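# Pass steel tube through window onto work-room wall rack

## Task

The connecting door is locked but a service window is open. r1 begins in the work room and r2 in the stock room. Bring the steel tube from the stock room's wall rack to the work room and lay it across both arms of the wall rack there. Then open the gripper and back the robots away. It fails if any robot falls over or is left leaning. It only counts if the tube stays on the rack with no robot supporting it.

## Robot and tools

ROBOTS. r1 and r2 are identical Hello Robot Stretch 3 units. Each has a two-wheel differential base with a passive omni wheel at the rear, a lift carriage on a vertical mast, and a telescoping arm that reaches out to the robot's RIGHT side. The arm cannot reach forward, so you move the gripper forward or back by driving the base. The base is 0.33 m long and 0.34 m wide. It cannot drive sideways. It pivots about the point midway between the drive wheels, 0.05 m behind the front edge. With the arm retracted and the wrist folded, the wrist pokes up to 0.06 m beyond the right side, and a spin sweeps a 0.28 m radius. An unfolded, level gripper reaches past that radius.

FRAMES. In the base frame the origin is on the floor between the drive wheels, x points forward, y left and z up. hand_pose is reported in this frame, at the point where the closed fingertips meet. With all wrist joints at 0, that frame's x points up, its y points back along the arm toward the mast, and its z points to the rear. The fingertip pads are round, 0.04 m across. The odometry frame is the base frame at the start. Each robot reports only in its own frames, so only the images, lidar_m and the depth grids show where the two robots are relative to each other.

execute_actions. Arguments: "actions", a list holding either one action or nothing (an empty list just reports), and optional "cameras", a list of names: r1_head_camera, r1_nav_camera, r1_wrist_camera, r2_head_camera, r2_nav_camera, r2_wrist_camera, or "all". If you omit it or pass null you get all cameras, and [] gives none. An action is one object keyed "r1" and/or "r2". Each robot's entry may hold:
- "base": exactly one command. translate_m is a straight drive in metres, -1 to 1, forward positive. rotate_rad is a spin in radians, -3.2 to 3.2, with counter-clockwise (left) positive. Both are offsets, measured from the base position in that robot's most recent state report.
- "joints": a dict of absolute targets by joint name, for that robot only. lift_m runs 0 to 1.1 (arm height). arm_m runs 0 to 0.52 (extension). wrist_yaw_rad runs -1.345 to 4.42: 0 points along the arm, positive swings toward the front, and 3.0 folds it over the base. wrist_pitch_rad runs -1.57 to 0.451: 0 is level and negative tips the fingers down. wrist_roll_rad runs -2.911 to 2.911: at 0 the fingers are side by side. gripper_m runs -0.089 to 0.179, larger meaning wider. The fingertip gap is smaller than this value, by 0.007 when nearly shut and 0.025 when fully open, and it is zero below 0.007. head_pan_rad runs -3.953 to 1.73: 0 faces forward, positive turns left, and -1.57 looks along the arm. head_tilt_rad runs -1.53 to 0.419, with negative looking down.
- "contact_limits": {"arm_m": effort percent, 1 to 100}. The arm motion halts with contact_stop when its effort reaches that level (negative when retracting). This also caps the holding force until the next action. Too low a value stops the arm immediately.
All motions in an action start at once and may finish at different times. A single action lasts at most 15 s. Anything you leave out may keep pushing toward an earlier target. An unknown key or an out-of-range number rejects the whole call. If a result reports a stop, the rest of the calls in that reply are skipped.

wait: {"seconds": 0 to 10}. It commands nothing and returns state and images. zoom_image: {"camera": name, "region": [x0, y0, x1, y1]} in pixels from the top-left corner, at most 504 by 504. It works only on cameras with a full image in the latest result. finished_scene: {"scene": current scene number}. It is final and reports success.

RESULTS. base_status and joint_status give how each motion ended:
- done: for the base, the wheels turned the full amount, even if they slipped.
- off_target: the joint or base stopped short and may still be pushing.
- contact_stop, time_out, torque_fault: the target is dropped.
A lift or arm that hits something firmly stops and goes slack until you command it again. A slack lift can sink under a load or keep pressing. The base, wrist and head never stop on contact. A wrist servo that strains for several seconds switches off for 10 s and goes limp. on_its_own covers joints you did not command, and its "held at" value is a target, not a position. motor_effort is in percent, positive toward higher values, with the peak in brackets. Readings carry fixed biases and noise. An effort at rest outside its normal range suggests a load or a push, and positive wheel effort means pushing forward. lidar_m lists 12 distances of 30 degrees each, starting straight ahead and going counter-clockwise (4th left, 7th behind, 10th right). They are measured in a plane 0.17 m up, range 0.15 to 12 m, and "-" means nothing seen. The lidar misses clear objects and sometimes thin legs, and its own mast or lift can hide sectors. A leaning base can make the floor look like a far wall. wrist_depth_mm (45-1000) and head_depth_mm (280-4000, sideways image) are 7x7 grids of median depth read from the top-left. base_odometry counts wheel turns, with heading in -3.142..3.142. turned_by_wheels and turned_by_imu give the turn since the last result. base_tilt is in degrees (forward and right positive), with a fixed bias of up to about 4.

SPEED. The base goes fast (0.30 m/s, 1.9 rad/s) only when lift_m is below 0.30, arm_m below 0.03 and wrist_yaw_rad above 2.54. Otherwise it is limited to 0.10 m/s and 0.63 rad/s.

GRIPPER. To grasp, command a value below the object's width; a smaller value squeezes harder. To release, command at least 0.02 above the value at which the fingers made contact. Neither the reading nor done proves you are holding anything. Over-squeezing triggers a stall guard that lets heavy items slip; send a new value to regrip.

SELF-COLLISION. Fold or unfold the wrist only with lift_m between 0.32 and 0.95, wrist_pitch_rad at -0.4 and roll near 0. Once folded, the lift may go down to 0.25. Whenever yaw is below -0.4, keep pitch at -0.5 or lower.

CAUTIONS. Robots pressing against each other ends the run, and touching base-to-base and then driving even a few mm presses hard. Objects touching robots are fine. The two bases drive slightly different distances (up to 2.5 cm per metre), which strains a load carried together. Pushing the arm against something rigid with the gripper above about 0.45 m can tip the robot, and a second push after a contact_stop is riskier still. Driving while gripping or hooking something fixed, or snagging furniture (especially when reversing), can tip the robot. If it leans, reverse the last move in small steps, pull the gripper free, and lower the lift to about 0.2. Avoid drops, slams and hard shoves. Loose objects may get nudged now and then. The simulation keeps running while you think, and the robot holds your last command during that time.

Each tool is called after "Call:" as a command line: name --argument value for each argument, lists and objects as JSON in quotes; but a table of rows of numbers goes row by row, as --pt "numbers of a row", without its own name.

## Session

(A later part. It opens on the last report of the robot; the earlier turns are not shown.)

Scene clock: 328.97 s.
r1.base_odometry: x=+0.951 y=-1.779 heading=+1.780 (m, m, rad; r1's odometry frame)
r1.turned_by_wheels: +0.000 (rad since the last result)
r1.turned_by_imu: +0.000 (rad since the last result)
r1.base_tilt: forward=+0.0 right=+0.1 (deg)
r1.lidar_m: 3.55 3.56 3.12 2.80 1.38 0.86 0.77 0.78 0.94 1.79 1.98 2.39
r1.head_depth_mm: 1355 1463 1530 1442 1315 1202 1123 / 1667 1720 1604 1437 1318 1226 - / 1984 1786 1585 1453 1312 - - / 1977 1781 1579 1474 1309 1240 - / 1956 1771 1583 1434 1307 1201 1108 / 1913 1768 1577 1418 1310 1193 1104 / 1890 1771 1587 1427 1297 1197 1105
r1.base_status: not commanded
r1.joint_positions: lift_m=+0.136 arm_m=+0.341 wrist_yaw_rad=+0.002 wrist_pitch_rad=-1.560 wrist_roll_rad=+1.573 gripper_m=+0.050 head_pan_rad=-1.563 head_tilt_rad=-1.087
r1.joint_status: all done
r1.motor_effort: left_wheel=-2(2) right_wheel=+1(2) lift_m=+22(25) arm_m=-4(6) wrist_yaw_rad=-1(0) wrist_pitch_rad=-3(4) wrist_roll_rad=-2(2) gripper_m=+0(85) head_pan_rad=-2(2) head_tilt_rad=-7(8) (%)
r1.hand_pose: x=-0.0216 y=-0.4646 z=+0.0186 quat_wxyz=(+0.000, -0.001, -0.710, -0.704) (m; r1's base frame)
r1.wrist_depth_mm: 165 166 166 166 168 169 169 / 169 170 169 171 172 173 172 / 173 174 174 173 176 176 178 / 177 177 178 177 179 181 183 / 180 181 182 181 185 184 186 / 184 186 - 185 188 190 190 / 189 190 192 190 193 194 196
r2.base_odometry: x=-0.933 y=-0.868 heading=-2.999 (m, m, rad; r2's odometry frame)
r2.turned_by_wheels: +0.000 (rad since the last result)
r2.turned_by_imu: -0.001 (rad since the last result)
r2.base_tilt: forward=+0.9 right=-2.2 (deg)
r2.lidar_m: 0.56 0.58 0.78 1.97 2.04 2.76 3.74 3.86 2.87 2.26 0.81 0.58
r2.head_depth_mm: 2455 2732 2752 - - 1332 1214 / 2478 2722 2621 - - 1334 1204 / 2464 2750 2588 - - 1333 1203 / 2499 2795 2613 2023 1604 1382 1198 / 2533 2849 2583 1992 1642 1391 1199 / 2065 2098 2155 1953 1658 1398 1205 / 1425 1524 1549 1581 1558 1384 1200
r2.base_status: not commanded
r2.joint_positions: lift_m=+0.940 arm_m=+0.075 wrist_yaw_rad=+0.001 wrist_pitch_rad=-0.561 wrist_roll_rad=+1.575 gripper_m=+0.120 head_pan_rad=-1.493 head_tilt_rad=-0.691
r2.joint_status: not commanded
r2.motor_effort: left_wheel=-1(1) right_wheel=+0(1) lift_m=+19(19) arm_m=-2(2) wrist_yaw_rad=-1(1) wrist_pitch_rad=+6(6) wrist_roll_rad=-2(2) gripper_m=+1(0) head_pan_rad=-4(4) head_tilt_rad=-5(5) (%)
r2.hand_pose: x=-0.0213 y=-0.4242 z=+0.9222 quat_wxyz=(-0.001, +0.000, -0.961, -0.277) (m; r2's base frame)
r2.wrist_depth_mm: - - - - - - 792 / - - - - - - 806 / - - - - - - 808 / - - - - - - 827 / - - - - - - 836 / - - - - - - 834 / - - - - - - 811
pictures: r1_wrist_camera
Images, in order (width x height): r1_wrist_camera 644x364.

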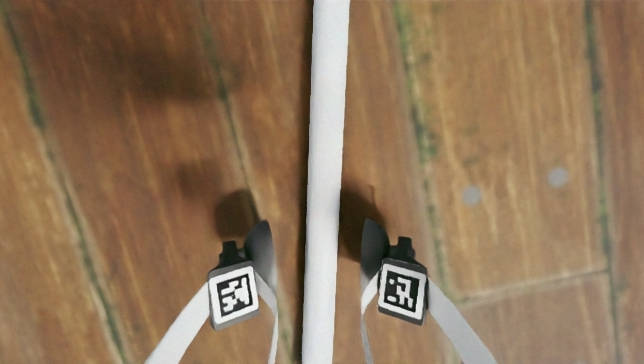

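Just touching the floor. Close.

Call:
execute_actions --actions '[{"r1":{"joints":{"gripper_m":-0.055}}}]' --cameras '[]'

Call:
execute_actions --actions '[{"r1":{"joints":{"lift_m":0.16}}}]' --cameras '["r1_wrist_camera","r1_nav_camera"]'

Scene clock: 332.57 s.
r1.base_odometry: x=+0.951 y=-1.779 heading=+1.780 (m, m, rad; r1's odometry frame)
r1.turned_by_wheels: +0.000 (rad since the last result)
r1.turned_by_imu: +0.000 (rad since the last result)
r1.base_tilt: forward=+0.0 right=+0.1 (deg)
r1.lidar_m: 3.56 3.56 3.12 2.80 1.39 0.86 0.77 0.78 0.94 1.79 1.98 2.39
r1.head_depth_mm: 1359 1471 1547 1441 1315 1209 1131 / 1678 1738 1598 1435 1316 1220 - / 1998 1791 1588 1441 1309 - - / 1969 1779 1585 1477 1310 1239 - / 1952 1779 1596 1437 1298 1198 1114 / 1930 1769 1588 1433 1300 1205 1105 / 1902 1775 1576 1423 1303 1197 1105
r1.base_status: not commanded
r1.joint_positions: lift_m=+0.136 arm_m=+0.341 wrist_yaw_rad=-0.003 wrist_pitch_rad=-1.569 wrist_roll_rad=+1.576 gripper_m=-0.053 head_pan_rad=-1.563 head_tilt_rad=-1.087
r1.joint_status: all done
r1.motor_effort: left_wheel=-3(3) right_wheel=+3(3) lift_m=+20(23) arm_m=+0(5) wrist_yaw_rad=+1(2) wrist_pitch_rad=+1(3) wrist_roll_rad=-3(3) gripper_m=-36(100) head_pan_rad=-2(2) head_tilt_rad=-8(9) (%)
r1.hand_pose: x=-0.0215 y=-0.4619 z=+0.0189 quat_wxyz=(-0.003, -0.003, -0.707, -0.707) (m; r1's base frame)
r1.wrist_depth_mm: 166 166 167 166 169 172 172 / 169 170 171 171 173 175 176 / 173 174 175 175 178 179 181 / 177 178 179 178 181 182 184 / 181 181 184 182 186 188 189 / 184 187 188 - 190 192 193 / 190 192 192 194 195 197 197
r2.base_odometry: x=-0.933 y=-0.868 heading=-2.999 (m, m, rad; r2's odometry frame)
r2.turned_by_wheels: +0.000 (rad since the last result)
r2.turned_by_imu: -0.001 (rad since the last result)
r2.base_tilt: forward=+0.9 right=-2.1 (deg)
r2.lidar_m: 0.56 0.58 0.78 1.97 2.03 2.76 3.72 3.83 2.88 2.26 0.81 0.58
r2.head_depth_mm: 2411 2746 2739 - - 1328 1206 / 2447 2776 2651 - - 1338 1201 / 2470 2768 2592 - - 1328 1202 / 2477 2843 2586 2017 1602 1389 1202 / 2496 2848 2596 2014 1643 1386 1198 / 2014 2085 2168 1953 1637 1397 1196 / 1427 1522 1553 1586 1566 1394 1205
r2.base_status: not commanded
r2.joint_positions: lift_m=+0.940 arm_m=+0.075 wrist_yaw_rad=+0.001 wrist_pitch_rad=-0.561 wrist_roll_rad=+1.575 gripper_m=+0.120 head_pan_rad=-1.493 head_tilt_rad=-0.691
r2.joint_status: not commanded
r2.motor_effort: left_wheel=-1(0) right_wheel=+0(0) lift_m=+20(19) arm_m=-2(2) wrist_yaw_rad=-1(1) wrist_pitch_rad=+6(6) wrist_roll_rad=-2(2) gripper_m=+0(0) head_pan_rad=-4(4) head_tilt_rad=-5(5) (%)
r2.hand_pose: x=-0.0213 y=-0.4242 z=+0.9222 quat_wxyz=(-0.001, +0.000, -0.961, -0.277) (m; r2's base frame)
r2.wrist_depth_mm: - - - - - - 806 / - - - - - - 801 / - - - - - - 811 / - - - - - - 813 / - - - - - - 824 / - - - - - - 829 / - - - - - - 815
pictures: none
No camera images: the call's "cameras" was empty. Leave "cameras" out to get every camera's image.

Scene clock: 333.53 s.
r1.base_odometry: x=+0.951 y=-1.779 heading=+1.780 (m, m, rad; r1's odometry frame)
r1.turned_by_wheels: +0.000 (rad since the last result)
r1.turned_by_imu: +0.000 (rad since the last result)
r1.base_tilt: forward=+0.0 right=+0.0 (deg)
r1.lidar_m: 3.55 3.56 3.12 2.80 1.38 0.86 0.77 0.78 0.94 1.78 1.98 2.38
r1.head_depth_mm: 1358 1476 1539 1447 1319 1205 1126 / 1667 1736 1588 1436 1309 1222 - / 1982 1779 1587 1440 1313 - - / 1974 1782 1594 1462 1310 1240 - / 1948 1789 1587 1433 1312 1207 1108 / 1912 1765 1577 1431 1302 1197 1106 / 1901 1760 1572 1434 1303 1195 1115
r1.base_status: not commanded
r1.joint_positions: lift_m=+0.160 arm_m=+0.341 wrist_yaw_rad=-0.003 wrist_pitch_rad=-1.562 wrist_roll_rad=+1.576 gripper_m=-0.050 head_pan_rad=-1.563 head_tilt_rad=-1.087
r1.joint_status: all done
r1.motor_effort: left_wheel=-1(3) right_wheel=+0(3) lift_m=+44(46) arm_m=+1(1) wrist_yaw_rad=+2(2) wrist_pitch_rad=-2(4) wrist_roll_rad=-3(4) gripper_m=-27(35) head_pan_rad=-2(2) head_tilt_rad=-7(8) (%)
r1.hand_pose: x=-0.0215 y=-0.4638 z=+0.0418 quat_wxyz=(-0.003, -0.003, -0.710, -0.704) (m; r1's base frame)
r1.wrist_depth_mm: 186 186 188 187 190 190 191 / 190 190 191 191 193 195 195 / 193 195 196 196 198 199 201 / 197 201 201 200 203 203 204 / 203 205 206 206 208 208 209 / 208 210 209 - 212 214 215 / 213 214 215 216 219 219 221
r2.base_odometry: x=-0.933 y=-0.868 heading=-2.999 (m, m, rad; r2's odometry frame)
r2.turned_by_wheels: +0.000 (rad since the last result)
r2.turned_by_imu: +0.000 (rad since the last result)
r2.base_tilt: forward=+0.9 right=-2.1 (deg)
r2.lidar_m: 0.56 0.58 0.78 1.97 2.04 2.76 3.72 3.88 2.87 2.26 0.81 0.58
r2.head_depth_mm: 2436 2725 2766 - - 1335 1201 / 2440 2708 2600 - - 1337 1202 / 2457 2780 2617 - - 1332 1199 / 2476 2792 2613 2014 1604 1390 1204 / 2492 2806 2610 2014 1651 1384 1203 / 2029 2079 2185 1959 1631 1397 1199 / 1425 1516 1567 1584 1558 1382 1201
r2.base_status: not commanded
r2.joint_positions: lift_m=+0.940 arm_m=+0.075 wrist_yaw_rad=+0.001 wrist_pitch_rad=-0.561 wrist_roll_rad=+1.575 gripper_m=+0.120 head_pan_rad=-1.493 head_tilt_rad=-0.691
r2.joint_status: not commanded
r2.motor_effort: left_wheel=-1(2) right_wheel=+0(1) lift_m=+19(19) arm_m=-2(2) wrist_yaw_rad=-1(1) wrist_pitch_rad=+6(6) wrist_roll_rad=-2(2) gripper_m=+0(1) head_pan_rad=-5(4) head_tilt_rad=-5(5) (%)
r2.hand_pose: x=-0.0213 y=-0.4242 z=+0.9222 quat_wxyz=(-0.001, +0.000, -0.961, -0.277) (m; r2's base frame)
r2.wrist_depth_mm: - - - - - - 808 / - - - - - - 799 / - - - - - - 810 / - - - - - - 810 / - - - - - - 833 / - - - - - - 837 / - - - - - - 821
pictures: r1_nav_camera (sideways: a quarter turn counterclockwise sets it upright), r1_wrist_camera
Images, in order (width x height): r1_nav_camera 672x504, r1_wrist_camera 644x364.

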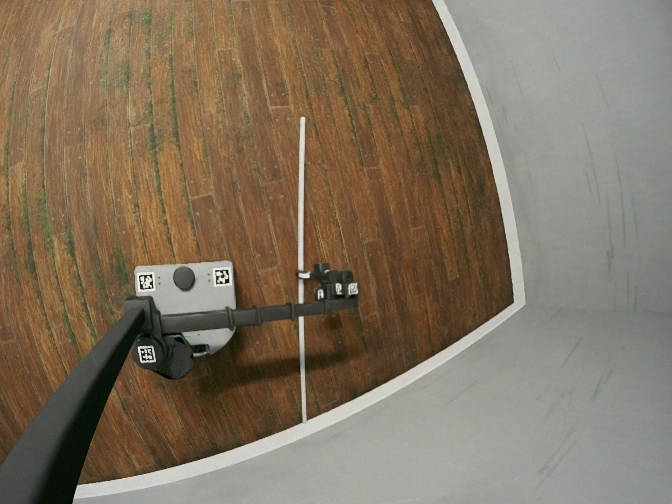

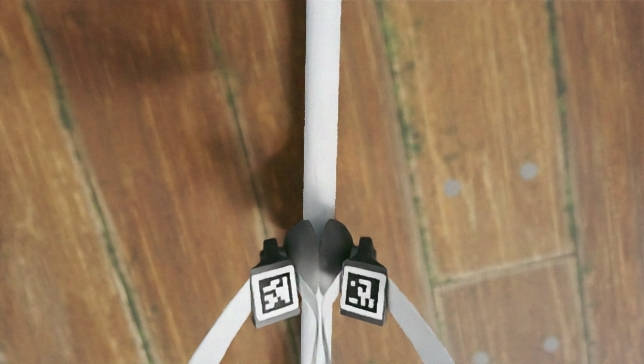

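Call:
execute_actions --actions '[{"r1":{"base":{"translate_m":0.1},"joints":{"wrist_pitch_rad":-1.0,"arm_m":0.25}}}]' --cameras '["r1_wrist_camera","r1_head_camera"]'

Scene clock: 337.67 s.
r1.base_odometry: x=+0.930 y=-1.681 heading=+1.780 (m, m, rad; r1's odometry frame)
r1.turned_by_wheels: +0.000 (rad since the last result)
r1.turned_by_imu: +0.000 (rad since the last result)
r1.base_tilt: forward=+0.0 right=+0.1 (deg)
r1.lidar_m: 3.42 3.47 3.14 2.82 1.56 0.97 0.87 0.88 1.05 1.95 1.96 2.36
r1.head_depth_mm: 1524 1655 1602 1439 1319 1198 1129 / 1876 1780 1600 1440 1315 1221 - / 1978 1780 1576 1440 1317 - - / 1956 1780 1589 1460 1295 1235 - / 1955 1776 1579 1430 1307 1198 1111 / 1912 1764 1577 1428 1310 1205 1111 / 1896 1767 1582 1425 1305 1199 1109
r1.base_status: done
r1.joint_positions: lift_m=+0.160 arm_m=+0.250 wrist_yaw_rad=-0.003 wrist_pitch_rad=-1.013 wrist_roll_rad=+1.576 gripper_m=-0.047 head_pan_rad=-1.563 head_tilt_rad=-1.087
r1.joint_status: all done
r1.on_its_own: gripper_m is held at -0.048, not at your -0.055, by its stall guard, which is not easing now
r1.motor_effort: left_wheel=-2(4) right_wheel=+1(5) lift_m=+39(39) arm_m=-5(5) wrist_yaw_rad=+2(2) wrist_pitch_rad=+6(3) wrist_roll_rad=-3(3) gripper_m=-22(22) head_pan_rad=-2(2) head_tilt_rad=-7(9) (%)
r1.hand_pose: x=-0.0218 y=-0.5103 z=+0.0682 quat_wxyz=(-0.003, -0.003, -0.874, -0.485) (m; r1's base frame)
r1.wrist_depth_mm: 414 322 262 220 191 166 149 / 436 336 269 225 184 170 151 / 455 351 277 231 187 173 154 / 480 360 284 238 194 177 157 / 508 375 298 239 199 181 159 / 531 396 315 - 199 184 162 / 573 409 323 257 208 188 165
r2.base_odometry: x=-0.933 y=-0.868 heading=-2.999 (m, m, rad; r2's odometry frame)
r2.turned_by_wheels: +0.000 (rad since the last result)
r2.turned_by_imu: -0.001 (rad since the last result)
r2.base_tilt: forward=+0.9 right=-2.1 (deg)
r2.lidar_m: 0.56 0.58 0.78 1.97 2.04 2.76 3.72 3.86 2.87 2.26 0.81 0.58
r2.head_depth_mm: 2431 2789 2725 - - 1329 1205 / 2463 2749 2601 - - 1329 1201 / 2465 2766 2587 - - 1338 1197 / 2485 2801 2587 2016 1601 1387 1200 / 2479 2834 2618 2002 1647 1388 1204 / 2037 2087 2128 1938 1653 1394 1204 / 1421 1512 1555 1595 1556 1386 1196
r2.base_status: not commanded
r2.joint_positions: lift_m=+0.940 arm_m=+0.075 wrist_yaw_rad=+0.001 wrist_pitch_rad=-0.561 wrist_roll_rad=+1.575 gripper_m=+0.120 head_pan_rad=-1.493 head_tilt_rad=-0.691
r2.joint_status: not commanded
r2.motor_effort: left_wheel=-1(0) right_wheel=+0(0) lift_m=+20(19) arm_m=-2(2) wrist_yaw_rad=-1(1) wrist_pitch_rad=+6(6) wrist_roll_rad=-2(2) gripper_m=+0(0) head_pan_rad=-4(4) head_tilt_rad=-6(5) (%)
r2.hand_pose: x=-0.0213 y=-0.4242 z=+0.9222 quat_wxyz=(-0.001, +0.000, -0.961, -0.277) (m; r2's base frame)
r2.wrist_depth_mm: - - - - - - 810 / - - - - - - 802 / - - - - - - 811 / - - - - - - 826 / - - - - - - 826 / - - - - - - 836 / - - - - - - 813
pictures: r1_head_camera (sideways: a quarter turn clockwise sets it upright), r1_wrist_camera
Images, in order (width x height): r1_head_camera 896x504, r1_wrist_camera 644x364.

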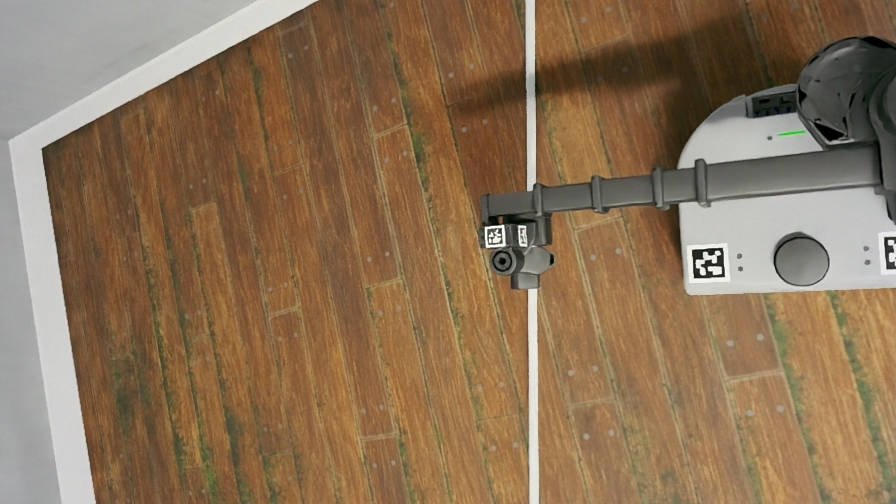

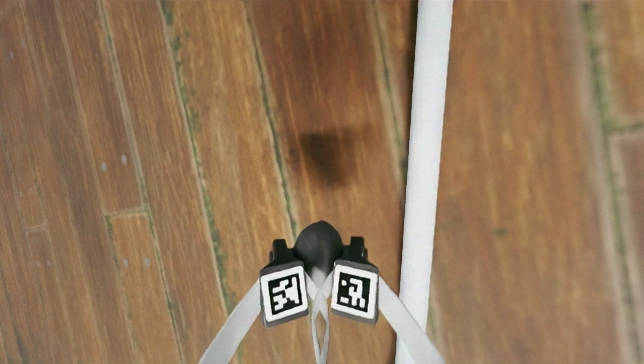

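Call:
execute_actions --actions '[{"r1":{"base":{"translate_m":-0.1},"joints":{"wrist_pitch_rad":-1.56,"arm_m":0.343,"gripper_m":0.045,"lift_m":0.175}}}]' --cameras '["r1_wrist_camera"]'

Call:
execute_actions --actions '[{"r1":{"joints":{"lift_m":0.128}}}]' --cameras '["r1_wrist_camera"]'

Scene clock: 347.47 s.
r1.base_odometry: x=+0.951 y=-1.779 heading=+1.780 (m, m, rad; r1's odometry frame)
r1.turned_by_wheels: +0.000 (rad since the last result)
r1.turned_by_imu: +0.001 (rad since the last result)
r1.base_tilt: forward=-0.1 right=+0.0 (deg)
r1.lidar_m: 3.55 3.54 3.14 2.80 1.38 0.86 0.77 0.78 0.94 1.79 1.97 2.38
r1.head_depth_mm: 1356 1464 1549 1441 1312 1207 1123 / 1662 1720 1586 1437 1309 1214 - / 1966 1780 1593 1445 1304 - - / 1985 1777 1583 1473 1307 1236 - / 1944 1784 1592 1427 1301 1198 1114 / 1908 1773 1576 1433 1302 1200 1110 / 1905 1771 1575 1435 1299 1194 1108
r1.base_status: done
r1.joint_positions: lift_m=+0.175 arm_m=+0.343 wrist_yaw_rad=-0.003 wrist_pitch_rad=-1.549 wrist_roll_rad=+1.576 gripper_m=+0.045 head_pan_rad=-1.563 head_tilt_rad=-1.087
r1.joint_status: all done
r1.motor_effort: left_wheel=-1(7) right_wheel=+1(2) lift_m=+39(40) arm_m=+4(4) wrist_yaw_rad=+1(1) wrist_pitch_rad=-4(3) wrist_roll_rad=-3(3) gripper_m=+0(99) head_pan_rad=-2(2) head_tilt_rad=-9(8) (%)
r1.hand_pose: x=-0.0215 y=-0.4689 z=+0.0567 quat_wxyz=(-0.003, -0.003, -0.715, -0.700) (m; r1's base frame)
r1.wrist_depth_mm: 203 203 203 203 203 203 203 / 208 207 207 206 208 207 209 / 212 211 211 210 212 212 213 / 216 215 218 216 218 218 217 / 221 222 220 220 223 224 224 / 226 228 227 227 227 228 228 / 232 232 235 232 234 234 234
r2.base_odometry: x=-0.933 y=-0.868 heading=-2.999 (m, m, rad; r2's odometry frame)
r2.turned_by_wheels: +0.000 (rad since the last result)
r2.turned_by_imu: -0.001 (rad since the last result)
r2.base_tilt: forward=+0.9 right=-2.1 (deg)
r2.lidar_m: 0.56 0.58 0.78 1.97 2.04 2.75 3.73 3.85 2.88 2.26 0.81 0.59
r2.head_depth_mm: 2430 2716 2735 - - 1341 1209 / 2465 2729 2617 - - 1337 1204 / 2461 2774 2605 - - 1337 1202 / 2480 2812 2592 2026 1609 1392 1202 / 2503 2775 2613 2027 1651 1389 1204 / 2049 2091 2131 1959 1642 1388 1194 / 1425 1526 1553 1577 1555 1392 1204
r2.base_status: not commanded
r2.joint_positions: lift_m=+0.940 arm_m=+0.075 wrist_yaw_rad=+0.001 wrist_pitch_rad=-0.561 wrist_roll_rad=+1.575 gripper_m=+0.120 head_pan_rad=-1.493 head_tilt_rad=-0.691
r2.joint_status: not commanded
r2.motor_effort: left_wheel=+0(1) right_wheel=+0(1) lift_m=+19(20) arm_m=-1(2) wrist_yaw_rad=-1(1) wrist_pitch_rad=+6(6) wrist_roll_rad=-2(2) gripper_m=+0(0) head_pan_rad=-4(3) head_tilt_rad=-5(5) (%)
r2.hand_pose: x=-0.0213 y=-0.4242 z=+0.9222 quat_wxyz=(-0.001, +0.000, -0.961, -0.277) (m; r2's base frame)
r2.wrist_depth_mm: - - - - - - 792 / - - - - - - 796 / - - - - - - 814 / - - - - - - 817 / - - - - - - 821 / - - - - - - 830 / - - - - - - 814
pictures: r1_wrist_camera
Images, in order (width x height): r1_wrist_camera 644x364.

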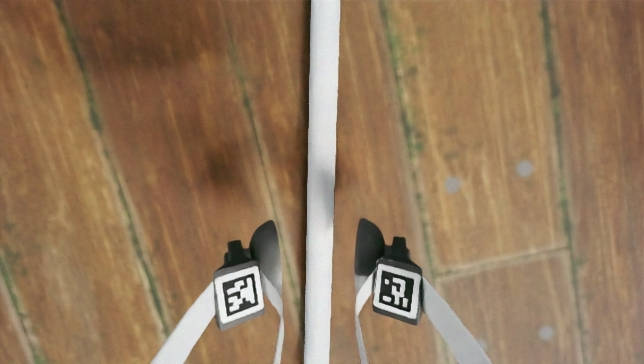

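Scene clock: 348.80 s.
r1.base_odometry: x=+0.951 y=-1.779 heading=+1.780 (m, m, rad; r1's odometry frame)
r1.turned_by_wheels: +0.000 (rad since the last result)
r1.turned_by_imu: +0.000 (rad since the last result)
r1.base_tilt: forward=+0.0 right=+0.0 (deg)
r1.lidar_m: 3.53 3.57 3.10 2.80 1.39 0.86 0.77 0.77 0.94 1.79 1.98 2.39
r1.head_depth_mm: 1356 1468 1546 1445 1316 1211 1124 / 1671 1727 1595 1443 1307 1216 - / 1969 1785 1596 1454 1312 - - / 1979 1761 1582 1483 1306 1237 - / 1942 1766 1588 1433 1307 1203 1110 / 1904 1775 1576 1434 1307 1203 1110 / 1901 1775 1583 1434 1303 1198 1104
r1.base_status: not commanded
r1.joint_positions: lift_m=+0.135 arm_m=+0.343 wrist_yaw_rad=-0.003 wrist_pitch_rad=-1.559 wrist_roll_rad=+1.576 gripper_m=+0.045 head_pan_rad=-1.563 head_tilt_rad=-1.087
r1.joint_status: lift_m contact_stop (moved -0.039 of -0.047)
r1.on_its_own: lift_m is slack since a contact_stop, until your next command for it (your +0.128 is given up)
r1.motor_effort: left_wheel=-2(2) right_wheel=+2(2) lift_m=+30(34) arm_m=+3(4) wrist_yaw_rad=+2(1) wrist_pitch_rad=+0(4) wrist_roll_rad=-3(3) gripper_m=-2(3) head_pan_rad=-2(2) head_tilt_rad=-7(9) (%)
r1.hand_pose: x=-0.0215 y=-0.4663 z=+0.0175 quat_wxyz=(-0.003, -0.003, -0.711, -0.703) (m; r1's base frame)
r1.wrist_depth_mm: 164 166 166 165 167 168 168 / 169 169 170 168 171 172 172 / 172 173 173 173 174 174 176 / 176 177 178 178 180 179 179 / 180 182 181 182 183 184 185 / 186 186 184 185 187 189 190 / 189 191 192 191 192 193 194
r2.base_odometry: x=-0.933 y=-0.868 heading=-2.999 (m, m, rad; r2's odometry frame)
r2.turned_by_wheels: +0.000 (rad since the last result)
r2.turned_by_imu: +0.000 (rad since the last result)
r2.base_tilt: forward=+0.8 right=-2.1 (deg)
r2.lidar_m: 0.56 0.58 0.78 1.97 2.04 2.76 3.72 3.87 2.88 2.26 0.81 0.58
r2.head_depth_mm: 2427 2697 2712 - - 1337 1203 / 2458 2752 2581 - - 1332 1205 / 2494 2751 2622 - - 1330 1196 / 2496 2819 2595 2014 1605 1397 1198 / 2492 2827 2617 2028 1661 1392 1204 / 2022 2075 2168 1947 1651 1389 1199 / 1415 1510 1547 1591 1551 1382 1203
r2.base_status: not commanded
r2.joint_positions: lift_m=+0.940 arm_m=+0.075 wrist_yaw_rad=+0.001 wrist_pitch_rad=-0.561 wrist_roll_rad=+1.575 gripper_m=+0.120 head_pan_rad=-1.493 head_tilt_rad=-0.691
r2.joint_status: not commanded
r2.motor_effort: left_wheel=-1(0) right_wheel=+0(0) lift_m=+19(19) arm_m=-1(2) wrist_yaw_rad=-1(1) wrist_pitch_rad=+6(6) wrist_roll_rad=-2(2) gripper_m=+0(1) head_pan_rad=-4(3) head_tilt_rad=-6(6) (%)
r2.hand_pose: x=-0.0213 y=-0.4242 z=+0.9222 quat_wxyz=(-0.001, +0.000, -0.961, -0.277) (m; r2's base frame)
r2.wrist_depth_mm: - - - - - - 801 / - - - - - - 826 / - - - - - - 818 / - - - - - - 827 / - - - - - - 842 / - - - - - - 838 / - - - - - - 817
pictures: r1_wrist_camera
Images, in order (width x height): r1_wrist_camera 644x364.

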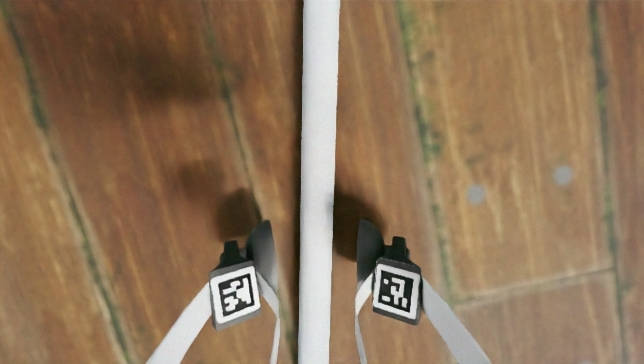

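Call:
execute_actions --actions '[{"r1":{"joints":{"lift_m":0.135,"gripper_m":-0.015}}}]' --cameras '["r1_wrist_camera"]'

Call:
execute_actions --actions '[{"r1":{"joints":{"lift_m":0.15}}}]' --cameras '["r1_wrist_camera"]'

Call:
execute_actions --actions '[{"r1":{"joints":{"wrist_pitch_rad":-0.6,"arm_m":0.15}}}]' --cameras '["r1_wrist_camera","r1_head_camera"]'

Scene clock: 354.00 s.
r1.base_odometry: x=+0.951 y=-1.779 heading=+1.780 (m, m, rad; r1's odometry frame)
r1.turned_by_wheels: +0.000 (rad since the last result)
r1.turned_by_imu: +0.000 (rad since the last result)
r1.base_tilt: forward=+0.0 right=+0.0 (deg)
r1.lidar_m: 3.54 3.56 3.11 2.80 1.39 0.86 0.77 0.78 0.94 1.79 1.98 2.39
r1.head_depth_mm: 1344 1476 1546 1447 1314 1207 1131 / 1672 1735 1586 1440 1308 1221 - / 1986 1785 1590 1443 1306 - - / 1976 1775 1585 1476 1312 1238 - / 1949 1775 1599 1435 1307 1204 1112 / 1916 1776 1586 1435 1302 1197 1107 / 1901 1770 1581 1428 1308 1197 1111
r1.base_status: not commanded
r1.joint_positions: lift_m=+0.136 arm_m=+0.343 wrist_yaw_rad=-0.003 wrist_pitch_rad=-1.565 wrist_roll_rad=+1.576 gripper_m=-0.014 head_pan_rad=-1.563 head_tilt_rad=-1.087
r1.joint_status: all done
r1.motor_effort: left_wheel=-2(2) right_wheel=+2(2) lift_m=+14(28) arm_m=+3(3) wrist_yaw_rad=+2(2) wrist_pitch_rad=+3(3) wrist_roll_rad=-3(3) gripper_m=-23(100) head_pan_rad=-2(2) head_tilt_rad=-8(8) (%)
r1.hand_pose: x=-0.0215 y=-0.4648 z=+0.0180 quat_wxyz=(-0.003, -0.003, -0.709, -0.705) (m; r1's base frame)
r1.wrist_depth_mm: 166 167 168 167 170 170 171 / 170 171 171 171 174 174 175 / 174 173 176 176 177 178 179 / 178 179 180 179 181 183 184 / 183 183 183 182 185 187 187 / 187 188 188 172 190 192 191 / 192 192 193 193 195 196 198
r2.base_odometry: x=-0.933 y=-0.868 heading=-2.999 (m, m, rad; r2's odometry frame)
r2.turned_by_wheels: +0.000 (rad since the last result)
r2.turned_by_imu: -0.001 (rad since the last result)
r2.base_tilt: forward=+0.9 right=-2.2 (deg)
r2.lidar_m: 0.56 0.58 0.78 1.97 2.04 2.76 3.72 3.86 2.89 2.25 0.81 0.58
r2.head_depth_mm: 2454 2720 2716 - - 1326 1203 / 2462 2726 2624 - - 1328 1201 / 2476 2767 2621 - - 1335 1206 / 2497 2818 2601 1996 1604 1392 1197 / 2495 2844 2566 2015 1641 1393 1203 / 2029 2079 2151 1972 1653 1389 1201 / 1428 1522 1560 1593 1575 1395 1200
r2.base_status: not commanded
r2.joint_positions: lift_m=+0.940 arm_m=+0.075 wrist_yaw_rad=+0.001 wrist_pitch_rad=-0.561 wrist_roll_rad=+1.575 gripper_m=+0.120 head_pan_rad=-1.493 head_tilt_rad=-0.691
r2.joint_status: not commanded
r2.motor_effort: left_wheel=+0(1) right_wheel=+0(0) lift_m=+19(19) arm_m=-2(1) wrist_yaw_rad=-1(1) wrist_pitch_rad=+6(6) wrist_roll_rad=-2(2) gripper_m=+1(0) head_pan_rad=-4(4) head_tilt_rad=-5(6) (%)
r2.hand_pose: x=-0.0213 y=-0.4242 z=+0.9222 quat_wxyz=(-0.001, +0.000, -0.961, -0.277) (m; r2's base frame)
r2.wrist_depth_mm: - - - - - - 795 / - - - - - - 795 / - - - - - - 822 / - - - - - - 824 / - - - - - - 828 / - - - - - - 839 / - - - - - - 831
pictures: r1_wrist_camera
Images, in order (width x height): r1_wrist_camera 644x364.

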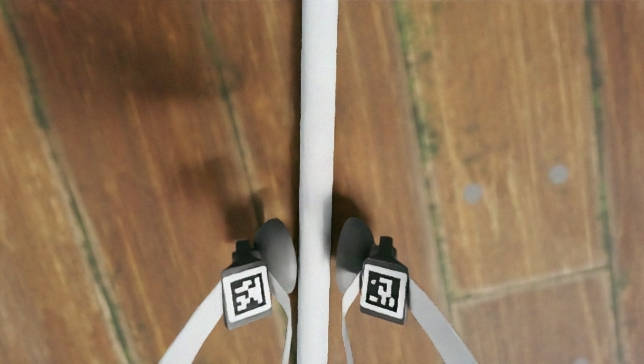

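Scene clock: 354.93 s.
r1.base_odometry: x=+0.951 y=-1.779 heading=+1.780 (m, m, rad; r1's odometry frame)
r1.turned_by_wheels: +0.000 (rad since the last result)
r1.turned_by_imu: +0.000 (rad since the last result)
r1.base_tilt: forward=+0.0 right=+0.1 (deg)
r1.lidar_m: 3.54 3.54 3.11 2.80 1.38 0.86 0.77 0.78 0.94 1.78 1.98 2.38
r1.head_depth_mm: 1359 1480 1543 1436 1308 1206 1127 / 1661 1709 1590 1435 1310 1222 - / 1972 1787 1593 1437 1306 - - / 1986 1776 1590 1487 1306 1242 - / 1941 1780 1589 1436 1300 1204 1105 / 1921 1758 1579 1435 1299 1196 1110 / 1909 1765 1582 1427 1302 1196 1103
r1.base_status: not commanded
r1.joint_positions: lift_m=+0.150 arm_m=+0.343 wrist_yaw_rad=-0.003 wrist_pitch_rad=-1.553 wrist_roll_rad=+1.576 gripper_m=-0.014 head_pan_rad=-1.563 head_tilt_rad=-1.087
r1.joint_status: all done
r1.motor_effort: left_wheel=-1(2) right_wheel=+0(2) lift_m=+39(43) arm_m=+3(3) wrist_yaw_rad=+2(1) wrist_pitch_rad=-2(5) wrist_roll_rad=-3(3) gripper_m=-10(23) head_pan_rad=-2(2) head_tilt_rad=-8(8) (%)
r1.hand_pose: x=-0.0215 y=-0.4679 z=+0.0318 quat_wxyz=(-0.003, -0.003, -0.713, -0.701) (m; r1's base frame)
r1.wrist_depth_mm: 178 179 179 178 179 180 180 / 182 182 182 182 185 183 185 / 186 188 187 187 188 189 189 / 190 191 192 191 192 193 193 / 194 195 196 195 198 197 199 / 201 201 200 - 201 203 204 / 204 206 206 205 207 209 207
r2.base_odometry: x=-0.933 y=-0.868 heading=-2.999 (m, m, rad; r2's odometry frame)
r2.turned_by_wheels: +0.000 (rad since the last result)
r2.turned_by_imu: +0.000 (rad since the last result)
r2.base_tilt: forward=+0.8 right=-2.1 (deg)
r2.lidar_m: 0.56 0.58 0.78 1.97 2.04 2.77 3.73 3.86 2.88 2.25 0.81 0.58
r2.head_depth_mm: 2425 2746 2705 - - 1329 1205 / 2454 2758 2614 - - 1336 1200 / 2483 2768 2654 - - 1330 1202 / 2472 2798 2603 2003 1601 1391 1206 / 2485 2797 2617 2005 1655 1385 1198 / 2033 2086 2175 1939 1646 1382 1197 / 1428 1514 1552 1586 1572 1387 1200
r2.base_status: not commanded
r2.joint_positions: lift_m=+0.940 arm_m=+0.075 wrist_yaw_rad=+0.001 wrist_pitch_rad=-0.561 wrist_roll_rad=+1.575 gripper_m=+0.120 head_pan_rad=-1.493 head_tilt_rad=-0.691
r2.joint_status: not commanded
r2.motor_effort: left_wheel=-1(0) right_wheel=+0(0) lift_m=+19(19) arm_m=-2(2) wrist_yaw_rad=-1(1) wrist_pitch_rad=+6(6) wrist_roll_rad=-2(2) gripper_m=+0(0) head_pan_rad=-4(4) head_tilt_rad=-5(6) (%)
r2.hand_pose: x=-0.0213 y=-0.4242 z=+0.9222 quat_wxyz=(-0.001, +0.000, -0.961, -0.277) (m; r2's base frame)
r2.wrist_depth_mm: - - - - - - 791 / - - - - - - 812 / - - - - - - 816 / - - - - - - 813 / - - - - - - 834 / - - - - - - 828 / - - - - - - 814
pictures: r1_wrist_camera
Images, in order (width x height): r1_wrist_camera 644x364.

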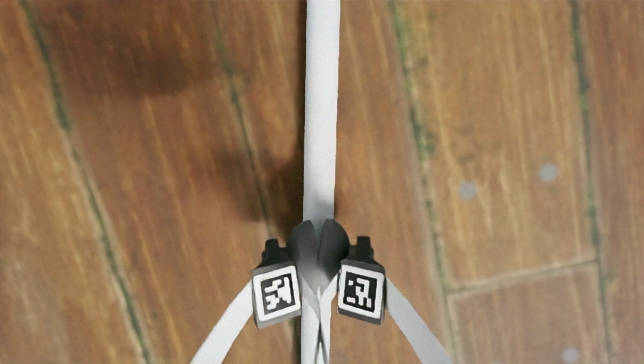

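Scene clock: 357.60 s.
r1.base_odometry: x=+0.951 y=-1.779 heading=+1.780 (m, m, rad; r1's odometry frame)
r1.turned_by_wheels: +0.000 (rad since the last result)
r1.turned_by_imu: +0.000 (rad since the last result)
r1.base_tilt: forward=-0.1 right=+0.0 (deg)
r1.lidar_m: 3.55 3.57 3.14 2.80 1.39 0.86 0.77 0.78 0.94 1.79 1.98 2.39
r1.head_depth_mm: 1352 1468 1549 1433 1319 1207 1124 / 1658 1727 1579 1435 1312 1219 - / 1983 1783 1590 1429 1325 - - / 1980 1775 1585 1435 1342 1235 - / 1947 1777 1589 1432 1301 1199 1109 / 1905 1768 1576 1427 1304 1198 1109 / 1898 1764 1569 1429 1303 1198 1108
r1.base_status: not commanded
r1.joint_positions: lift_m=+0.150 arm_m=+0.150 wrist_yaw_rad=-0.002 wrist_pitch_rad=-0.620 wrist_roll_rad=+1.576 gripper_m=-0.015 head_pan_rad=-1.563 head_tilt_rad=-1.087
r1.joint_status: all done
r1.motor_effort: left_wheel=-1(1) right_wheel=+1(1) lift_m=+31(39) arm_m=-5(6) wrist_yaw_rad=+1(2) wrist_pitch_rad=+9(32) wrist_roll_rad=-3(3) gripper_m=-9(14) head_pan_rad=-3(2) head_tilt_rad=-8(7) (%)
r1.hand_pose: x=-0.0219 y=-0.4897 z=+0.1200 quat_wxyz=(-0.003, -0.002, -0.952, -0.305) (m; r1's base frame)
r1.wrist_depth_mm: - 961 509 320 240 191 158 / - - 536 331 246 194 160 / - - 553 344 252 197 161 / - - 588 356 257 200 165 / - - 609 347 263 204 166 / - - 733 - 259 208 169 / - - 681 393 281 212 172
r2.base_odometry: x=-0.933 y=-0.868 heading=-2.999 (m, m, rad; r2's odometry frame)
r2.turned_by_wheels: +0.000 (rad since the last result)
r2.turned_by_imu: -0.001 (rad since the last result)
r2.base_tilt: forward=+0.8 right=-2.1 (deg)
r2.lidar_m: 0.56 0.58 0.78 1.97 2.04 2.75 3.71 3.86 2.87 2.26 0.81 0.58
r2.head_depth_mm: 2452 2689 2752 - - 1328 1198 / 2467 2728 2630 - - 1334 1204 / 2474 2753 2640 - - 1329 1205 / 2482 2780 2584 2028 1606 1385 1205 / 2514 2809 2608 2030 1648 1384 1206 / 2018 2080 2155 1948 1644 1382 1190 / 1427 1514 1563 1582 1554 1385 1203
r2.base_status: not commanded
r2.joint_positions: lift_m=+0.940 arm_m=+0.075 wrist_yaw_rad=+0.001 wrist_pitch_rad=-0.561 wrist_roll_rad=+1.575 gripper_m=+0.120 head_pan_rad=-1.493 head_tilt_rad=-0.691
r2.joint_status: not commanded
r2.motor_effort: left_wheel=-1(1) right_wheel=+0(1) lift_m=+19(19) arm_m=-1(2) wrist_yaw_rad=-1(1) wrist_pitch_rad=+6(6) wrist_roll_rad=-2(2) gripper_m=+1(0) head_pan_rad=-4(4) head_tilt_rad=-5(5) (%)
r2.hand_pose: x=-0.0213 y=-0.4242 z=+0.9222 quat_wxyz=(-0.001, +0.000, -0.961, -0.277) (m; r2's base frame)
r2.wrist_depth_mm: - - - - - - 799 / - - - - - - 796 / - - - - - - 805 / - - - - - - 815 / - - - - - - 831 / - - - - - - 843 / - - - - - - 821
pictures: r1_head_camera (sideways: a quarter turn clockwise sets it upright), r1_wrist_camera
Images, in order (width x height): r1_head_camera 896x504, r1_wrist_camera 644x364.

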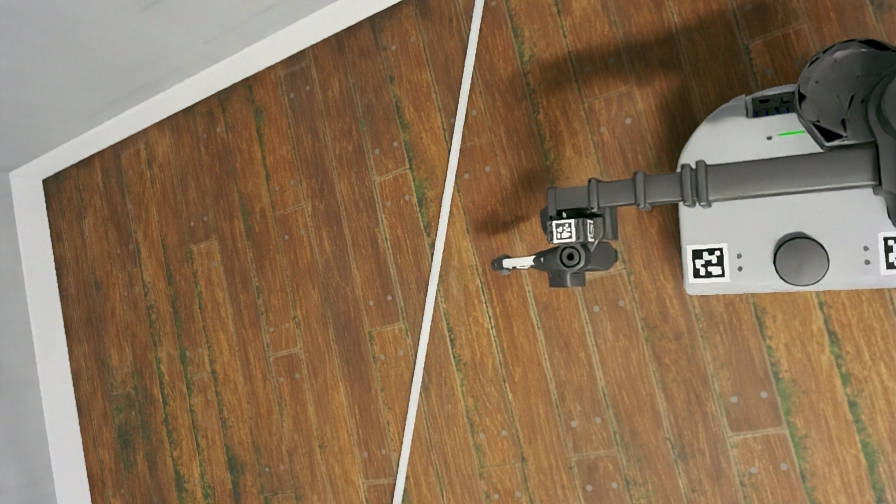

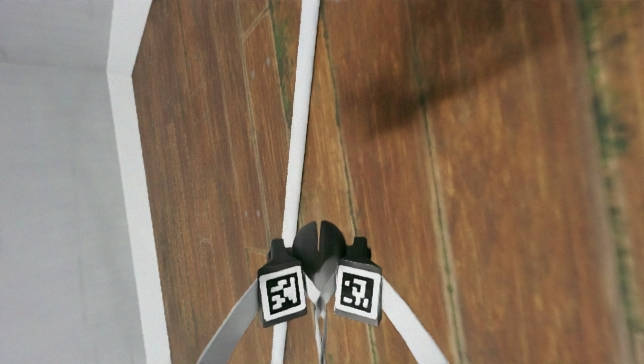

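Call:
execute_actions --actions '[{"r1":{"base":{"rotate_rad":-0.9},"joints":{"lift_m":0.25,"wrist_pitch_rad":-1.55,"gripper_m":0.06}}}]' --cameras '[]'

Call:
execute_actions --actions '[{"r1":{"base":{"translate_m":0.25}}}]' --cameras '[]'

Call:
execute_actions --actions '[{"r1":{"base":{"rotate_rad":0.72},"joints":{"arm_m":0.3}}}]' --cameras '["r1_wrist_camera","r1_head_camera","r1_nav_camera"]'

Scene clock: 366.93 s.
r1.base_odometry: x=+0.951 y=-1.779 heading=+0.880 (m, m, rad; r1's odometry frame)
r1.turned_by_wheels: -0.900 (rad since the last result)
r1.turned_by_imu: -0.877 (rad since the last result)
r1.base_tilt: forward=-0.1 right=+0.0 (deg)
r1.lidar_m: 2.03 2.70 3.54 3.67 2.94 2.80 1.14 0.81 0.77 0.80 1.06 1.97
r1.head_depth_mm: 732 866 1061 1362 1315 1210 1142 / 760 914 1136 1402 1315 1224 - / 801 966 1225 1417 1322 - - / 835 1028 1319 1439 1297 1236 - / 887 1097 1441 1432 1304 1203 1110 / 936 1175 1518 1430 1301 1203 1108 / 998 1261 1535 1431 1308 1192 1105
r1.base_status: done
r1.joint_positions: lift_m=+0.250 arm_m=+0.150 wrist_yaw_rad=-0.002 wrist_pitch_rad=-1.539 wrist_roll_rad=+1.576 gripper_m=+0.060 head_pan_rad=-1.563 head_tilt_rad=-1.087
r1.joint_status: all done
r1.motor_effort: left_wheel=+3(9) right_wheel=-2(5) lift_m=+38(41) arm_m=-5(5) wrist_yaw_rad=+2(1) wrist_pitch_rad=-4(9) wrist_roll_rad=-4(3) gripper_m=+0(98) head_pan_rad=-2(2) head_tilt_rad=-7(8) (%)
r1.hand_pose: x=-0.0215 y=-0.2790 z=+0.1316 quat_wxyz=(-0.002, -0.003, -0.718, -0.696) (m; r1's base frame)
r1.wrist_depth_mm: 275 276 275 275 273 - - / 281 278 281 280 278 - - / 288 289 285 286 287 - - / 296 293 294 294 291 - - / 301 302 300 300 297 - - / 309 308 309 307 - - - / 318 315 316 313 314 - -
r2.base_odometry: x=-0.933 y=-0.868 heading=-2.999 (m, m, rad; r2's odometry frame)
r2.turned_by_wheels: +0.000 (rad since the last result)
r2.turned_by_imu: -0.001 (rad since the last result)
r2.base_tilt: forward=+0.8 right=-2.1 (deg)
r2.lidar_m: 0.56 0.58 0.78 1.97 2.04 2.76 3.74 3.86 2.88 2.26 0.81 0.58
r2.head_depth_mm: 2446 2721 2751 - - 1332 1208 / 2487 2749 2611 - - 1332 1201 / 2473 2752 2613 - - 1330 1199 / 2491 2760 2589 2024 1613 1385 1203 / 2514 2791 2629 2019 1634 1409 1207 / 2035 2077 2161 1959 1651 1386 1202 / 1423 1521 1550 1588 1559 1381 1206
r2.base_status: not commanded
r2.joint_positions: lift_m=+0.940 arm_m=+0.075 wrist_yaw_rad=+0.001 wrist_pitch_rad=-0.561 wrist_roll_rad=+1.575 gripper_m=+0.120 head_pan_rad=-1.493 head_tilt_rad=-0.691
r2.joint_status: not commanded
r2.motor_effort: left_wheel=-1(0) right_wheel=+0(0) lift_m=+20(20) arm_m=-2(1) wrist_yaw_rad=-1(1) wrist_pitch_rad=+6(6) wrist_roll_rad=-2(2) gripper_m=+0(0) head_pan_rad=-4(4) head_tilt_rad=-5(5) (%)
r2.hand_pose: x=-0.0213 y=-0.4242 z=+0.9222 quat_wxyz=(-0.001, +0.000, -0.961, -0.277) (m; r2's base frame)
r2.wrist_depth_mm: - - - - - - 793 / - - - - - - 797 / - - - - - - 808 / - - - - - - 829 / - - - - - - 843 / - - - - - - 830 / - - - - - - 830
pictures: none
No camera images: the call's "cameras" was empty. Leave "cameras" out to get every camera's image.

Scene clock: 370.70 s.
r1.base_odometry: x=+1.110 y=-1.586 heading=+0.880 (m, m, rad; r1's odometry frame)
r1.turned_by_wheels: +0.000 (rad since the last result)
r1.turned_by_imu: +0.000 (rad since the last result)
r1.base_tilt: forward=-0.2 right=+0.0 (deg)
r1.lidar_m: 1.80 2.41 3.44 3.53 3.16 3.02 1.31 0.93 0.89 0.92 1.23 1.75
r1.head_depth_mm: 845 1006 1236 1422 1312 1204 1143 / 885 1065 1326 1448 1316 1224 - / 926 1121 1416 1441 1320 - - / 976 1191 1502 1432 1288 1235 - / 1025 1277 1540 1434 1301 1194 1114 / 1085 1359 1555 1431 1307 1198 1105 / 1147 1461 1586 1424 1305 1199 1103
r1.base_status: done
r1.joint_positions: lift_m=+0.250 arm_m=+0.150 wrist_yaw_rad=-0.002 wrist_pitch_rad=-1.539 wrist_roll_rad=+1.576 gripper_m=+0.060 head_pan_rad=-1.563 head_tilt_rad=-1.087
r1.joint_status: not commanded
r1.motor_effort: left_wheel=+3(10) right_wheel=-2(3) lift_m=+38(38) arm_m=-5(5) wrist_yaw_rad=+2(2) wrist_pitch_rad=-4(4) wrist_roll_rad=-3(3) gripper_m=+0(0) head_pan_rad=-2(2) head_tilt_rad=-8(8) (%)
r1.hand_pose: x=-0.0215 y=-0.2790 z=+0.1316 quat_wxyz=(-0.002, -0.003, -0.718, -0.696) (m; r1's base frame)
r1.wrist_depth_mm: 274 273 275 274 275 - - / 281 283 281 279 282 - - / 287 287 288 288 289 - - / 293 294 294 293 292 - - / 305 303 301 300 295 - - / 309 307 306 307 - - - / 316 317 318 318 314 - -
r2.base_odometry: x=-0.933 y=-0.868 heading=-2.999 (m, m, rad; r2's odometry frame)
r2.turned_by_wheels: +0.000 (rad since the last result)
r2.turned_by_imu: -0.001 (rad since the last result)
r2.base_tilt: forward=+1.0 right=-2.1 (deg)
r2.lidar_m: 0.56 0.58 0.78 1.97 2.04 2.77 3.74 3.87 2.89 2.26 0.81 0.58
r2.head_depth_mm: 2416 2752 2758 - - 1330 1209 / 2450 2720 2656 - - 1334 1199 / 2457 2777 2610 - - 1332 1205 / 2464 2831 2595 2013 1608 1389 1206 / 2510 2823 2617 2029 1648 1386 1198 / 2011 2093 2153 1943 1640 1380 1202 / 1429 1515 1557 1588 1558 1385 1199
r2.base_status: not commanded
r2.joint_positions: lift_m=+0.940 arm_m=+0.075 wrist_yaw_rad=+0.001 wrist_pitch_rad=-0.561 wrist_roll_rad=+1.575 gripper_m=+0.120 head_pan_rad=-1.493 head_tilt_rad=-0.691
r2.joint_status: not commanded
r2.motor_effort: left_wheel=-1(0) right_wheel=+0(1) lift_m=+20(19) arm_m=-3(3) wrist_yaw_rad=-1(1) wrist_pitch_rad=+6(6) wrist_roll_rad=-2(2) gripper_m=+0(0) head_pan_rad=-4(4) head_tilt_rad=-5(5) (%)
r2.hand_pose: x=-0.0213 y=-0.4242 z=+0.9222 quat_wxyz=(-0.001, +0.000, -0.961, -0.277) (m; r2's base frame)
r2.wrist_depth_mm: - - - - - - 803 / - - - - - - 808 / - - - - - - 804 / - - - - - - 824 / - - - - - - 832 / - - - - - - 841 / - - - - - - 824
pictures: none
No camera images: the call's "cameras" was empty. Leave "cameras" out to get every camera's image.

Scene clock: 373.07 s.
r1.base_odometry: x=+1.110 y=-1.586 heading=+1.600 (m, m, rad; r1's odometry frame)
r1.turned_by_wheels: +0.720 (rad since the last result)
r1.turned_by_imu: +0.702 (rad since the last result)
r1.base_tilt: forward=+0.0 right=+0.0 (deg)
r1.lidar_m: 2.97 3.43 3.76 3.05 2.21 1.10 0.90 0.89 0.98 1.52 1.75 1.92
r1.head_depth_mm: 1237 1385 1518 1438 1311 1205 1141 / 1445 1641 1593 1439 1312 1226 - / 1733 1770 1586 1455 1306 - - / 1924 1765 1579 1475 1303 1241 - / 1882 1772 1574 1435 1314 1202 1109 / 1798 1774 1594 1431 1300 1201 1104 / 1711 1762 1583 1425 1296 1203 1106
r1.base_status: done
r1.joint_positions: lift_m=+0.250 arm_m=+0.300 wrist_yaw_rad=-0.002 wrist_pitch_rad=-1.540 wrist_roll_rad=+1.576 gripper_m=+0.060 head_pan_rad=-1.563 head_tilt_rad=-1.087
r1.joint_status: all done
r1.motor_effort: left_wheel=-1(8) right_wheel=+1(5) lift_m=+37(37) arm_m=+4(4) wrist_yaw_rad=+2(2) wrist_pitch_rad=-4(4) wrist_roll_rad=-3(3) gripper_m=+0(0) head_pan_rad=-2(2) head_tilt_rad=-8(8) (%)
r1.hand_pose: x=-0.0215 y=-0.4281 z=+0.1316 quat_wxyz=(-0.002, -0.003, -0.718, -0.696) (m; r1's base frame)
r1.wrist_depth_mm: 273 275 274 273 275 273 272 / 281 281 278 281 281 281 280 / 287 284 285 285 285 284 285 / 294 295 291 292 293 293 291 / 302 299 299 299 299 297 301 / 309 307 305 307 - 309 304 / 315 318 315 315 314 312 313
r2.base_odometry: x=-0.933 y=-0.868 heading=-2.999 (m, m, rad; r2's odometry frame)
r2.turned_by_wheels: +0.000 (rad since the last result)
r2.turned_by_imu: -0.001 (rad since the last result)
r2.base_tilt: forward=+0.9 right=-2.1 (deg)
r2.lidar_m: 0.56 0.58 0.78 1.97 2.04 2.76 3.74 3.87 2.88 2.26 0.81 0.58
r2.head_depth_mm: 2416 2726 2721 - - 1330 1204 / 2489 2742 2615 - - 1339 1199 / 2469 2814 2610 - - 1327 1208 / 2454 2790 2606 2036 1615 1383 1205 / 2517 2811 2590 2041 1636 1381 1207 / 2027 2100 2132 1956 1639 1390 1197 / 1423 1516 1554 1591 1568 1380 1202
r2.base_status: not commanded
r2.joint_positions: lift_m=+0.940 arm_m=+0.075 wrist_yaw_rad=+0.001 wrist_pitch_rad=-0.561 wrist_roll_rad=+1.575 gripper_m=+0.120 head_pan_rad=-1.493 head_tilt_rad=-0.691
r2.joint_status: not commanded
r2.motor_effort: left_wheel=-1(1) right_wheel=+0(1) lift_m=+19(19) arm_m=-2(3) wrist_yaw_rad=-1(1) wrist_pitch_rad=+6(6) wrist_roll_rad=-2(2) gripper_m=+1(0) head_pan_rad=-4(3) head_tilt_rad=-5(6) (%)
r2.hand_pose: x=-0.0213 y=-0.4242 z=+0.9222 quat_wxyz=(-0.001, +0.000, -0.961, -0.277) (m; r2's base frame)
r2.wrist_depth_mm: - - - - - - 813 / - - - - - - 802 / - - - - - - 815 / - - - - - - 840 / - - - - - - 814 / - - - - - - 848 / - - - - - - 813
pictures: r1_head_camera (sideways: a quarter turn clockwise sets it upright), r1_nav_camera (sideways: a quarter turn counterclockwise sets it upright), r1_wrist_camera
Images, in order (width x height): r1_head_camera 896x504, r1_nav_camera 672x504, r1_wrist_camera 644x364.

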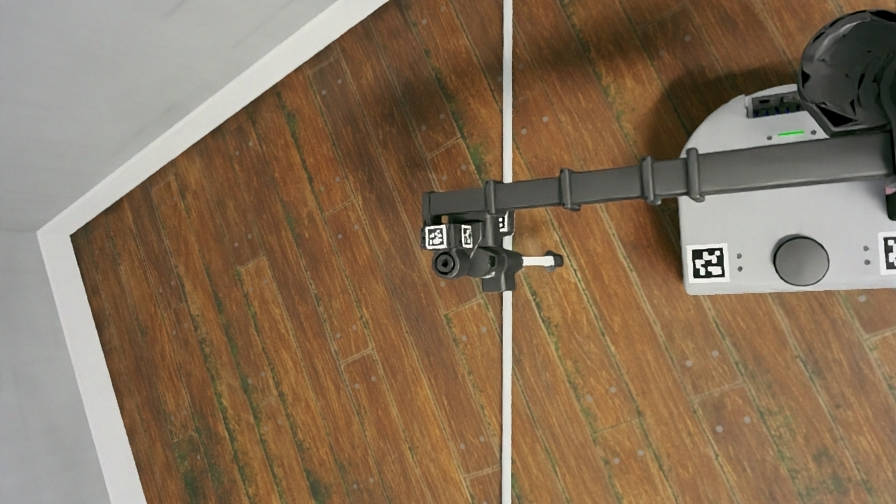

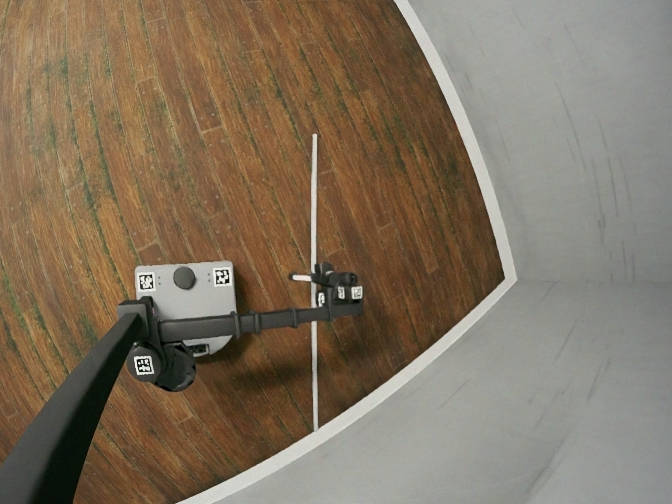

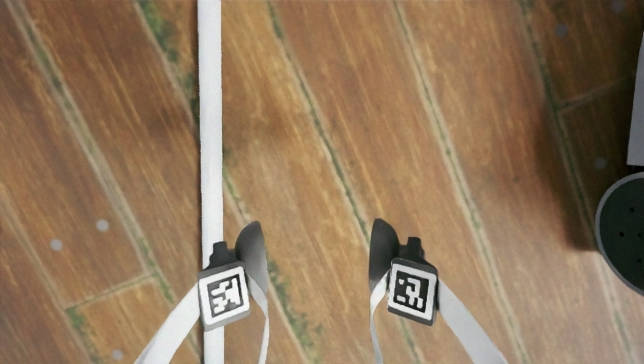

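Call:
execute_actions --actions '[{"r1":{"base":{"translate_m":-0.047},"joints":{"arm_m":0.388,"lift_m":0.17,"gripper_m":0.05}}}]' --cameras '["r1_wrist_camera"]'

Scene clock: 377.63 s.
r1.base_odometry: x=+1.112 y=-1.633 heading=+1.600 (m, m, rad; r1's odometry frame)
r1.turned_by_wheels: +0.000 (rad since the last result)
r1.turned_by_imu: +0.001 (rad since the last result)
r1.base_tilt: forward=+0.0 right=+0.0 (deg)
r1.lidar_m: 3.00 3.47 3.76 3.03 2.10 1.05 0.85 0.85 0.93 1.44 1.77 1.94
r1.head_depth_mm: 1180 1315 1481 1444 1318 1209 1122 / 1368 1554 1590 1432 1310 1222 - / 1634 1742 1585 1433 1304 - - / 1892 1774 1593 1438 1309 1234 - / 1892 1779 1580 1432 1306 1211 1115 / 1815 1755 1584 1433 1300 1203 1113 / 1733 1775 1574 1423 1307 1194 1107
r1.base_status: done
r1.joint_positions: lift_m=+0.170 arm_m=+0.388 wrist_yaw_rad=-0.002 wrist_pitch_rad=-1.541 wrist_roll_rad=+1.576 gripper_m=+0.050 head_pan_rad=-1.563 head_tilt_rad=-1.087
r1.joint_status: all done
r1.motor_effort: left_wheel=-2(8) right_wheel=+1(3) lift_m=+25(33) arm_m=+4(5) wrist_yaw_rad=+1(1) wrist_pitch_rad=-3(4) wrist_roll_rad=-3(3) gripper_m=+0(53) head_pan_rad=-2(2) head_tilt_rad=-8(8) (%)
r1.hand_pose: x=-0.0215 y=-0.5160 z=+0.0521 quat_wxyz=(-0.002, -0.003, -0.717, -0.697) (m; r1's base frame)
r1.wrist_depth_mm: 199 198 199 198 198 198 197 / 203 203 203 202 203 201 202 / 208 208 206 207 208 207 206 / 212 214 213 210 212 211 211 / 218 218 216 216 218 218 217 / 224 223 223 222 222 223 222 / 229 229 230 227 229 226 228
r2.base_odometry: x=-0.933 y=-0.868 heading=-2.999 (m, m, rad; r2's odometry frame)
r2.turned_by_wheels: +0.000 (rad since the last result)
r2.turned_by_imu: -0.001 (rad since the last result)
r2.base_tilt: forward=+0.9 right=-2.2 (deg)
r2.lidar_m: 0.56 0.58 0.78 1.97 2.03 2.75 3.72 3.85 2.87 2.26 0.81 0.59
r2.head_depth_mm: 2413 2740 2717 - - 1330 1204 / 2443 2739 2625 - - 1328 1204 / 2507 2784 2599 - - 1339 1205 / 2497 2783 2595 2019 1606 1400 1201 / 2519 2829 2594 2007 1656 1382 1202 / 2015 2088 2136 1962 1642 1384 1209 / 1432 1531 1552 1591 1557 1381 1196
r2.base_status: not commanded
r2.joint_positions: lift_m=+0.940 arm_m=+0.075 wrist_yaw_rad=+0.001 wrist_pitch_rad=-0.561 wrist_roll_rad=+1.575 gripper_m=+0.120 head_pan_rad=-1.493 head_tilt_rad=-0.691
r2.joint_status: not commanded
r2.motor_effort: left_wheel=+0(1) right_wheel=+0(1) lift_m=+19(19) arm_m=-1(3) wrist_yaw_rad=-1(1) wrist_pitch_rad=+6(6) wrist_roll_rad=-2(2) gripper_m=+0(0) head_pan_rad=-4(4) head_tilt_rad=-6(5) (%)
r2.hand_pose: x=-0.0213 y=-0.4242 z=+0.9222 quat_wxyz=(-0.001, +0.000, -0.961, -0.277) (m; r2's base frame)
r2.wrist_depth_mm: - - - - - - 794 / - - - - - - 793 / - - - - - - 805 / - - - - - - 818 / - - - - - - 838 / - - - - - - 829 / - - - - - - 818
pictures: r1_wrist_camera
Images, in order (width x height): r1_wrist_camera 644x364.

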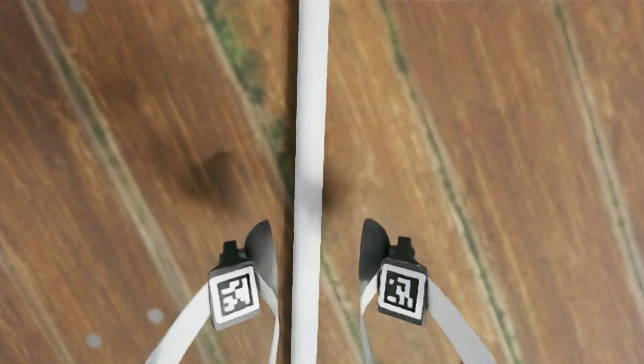

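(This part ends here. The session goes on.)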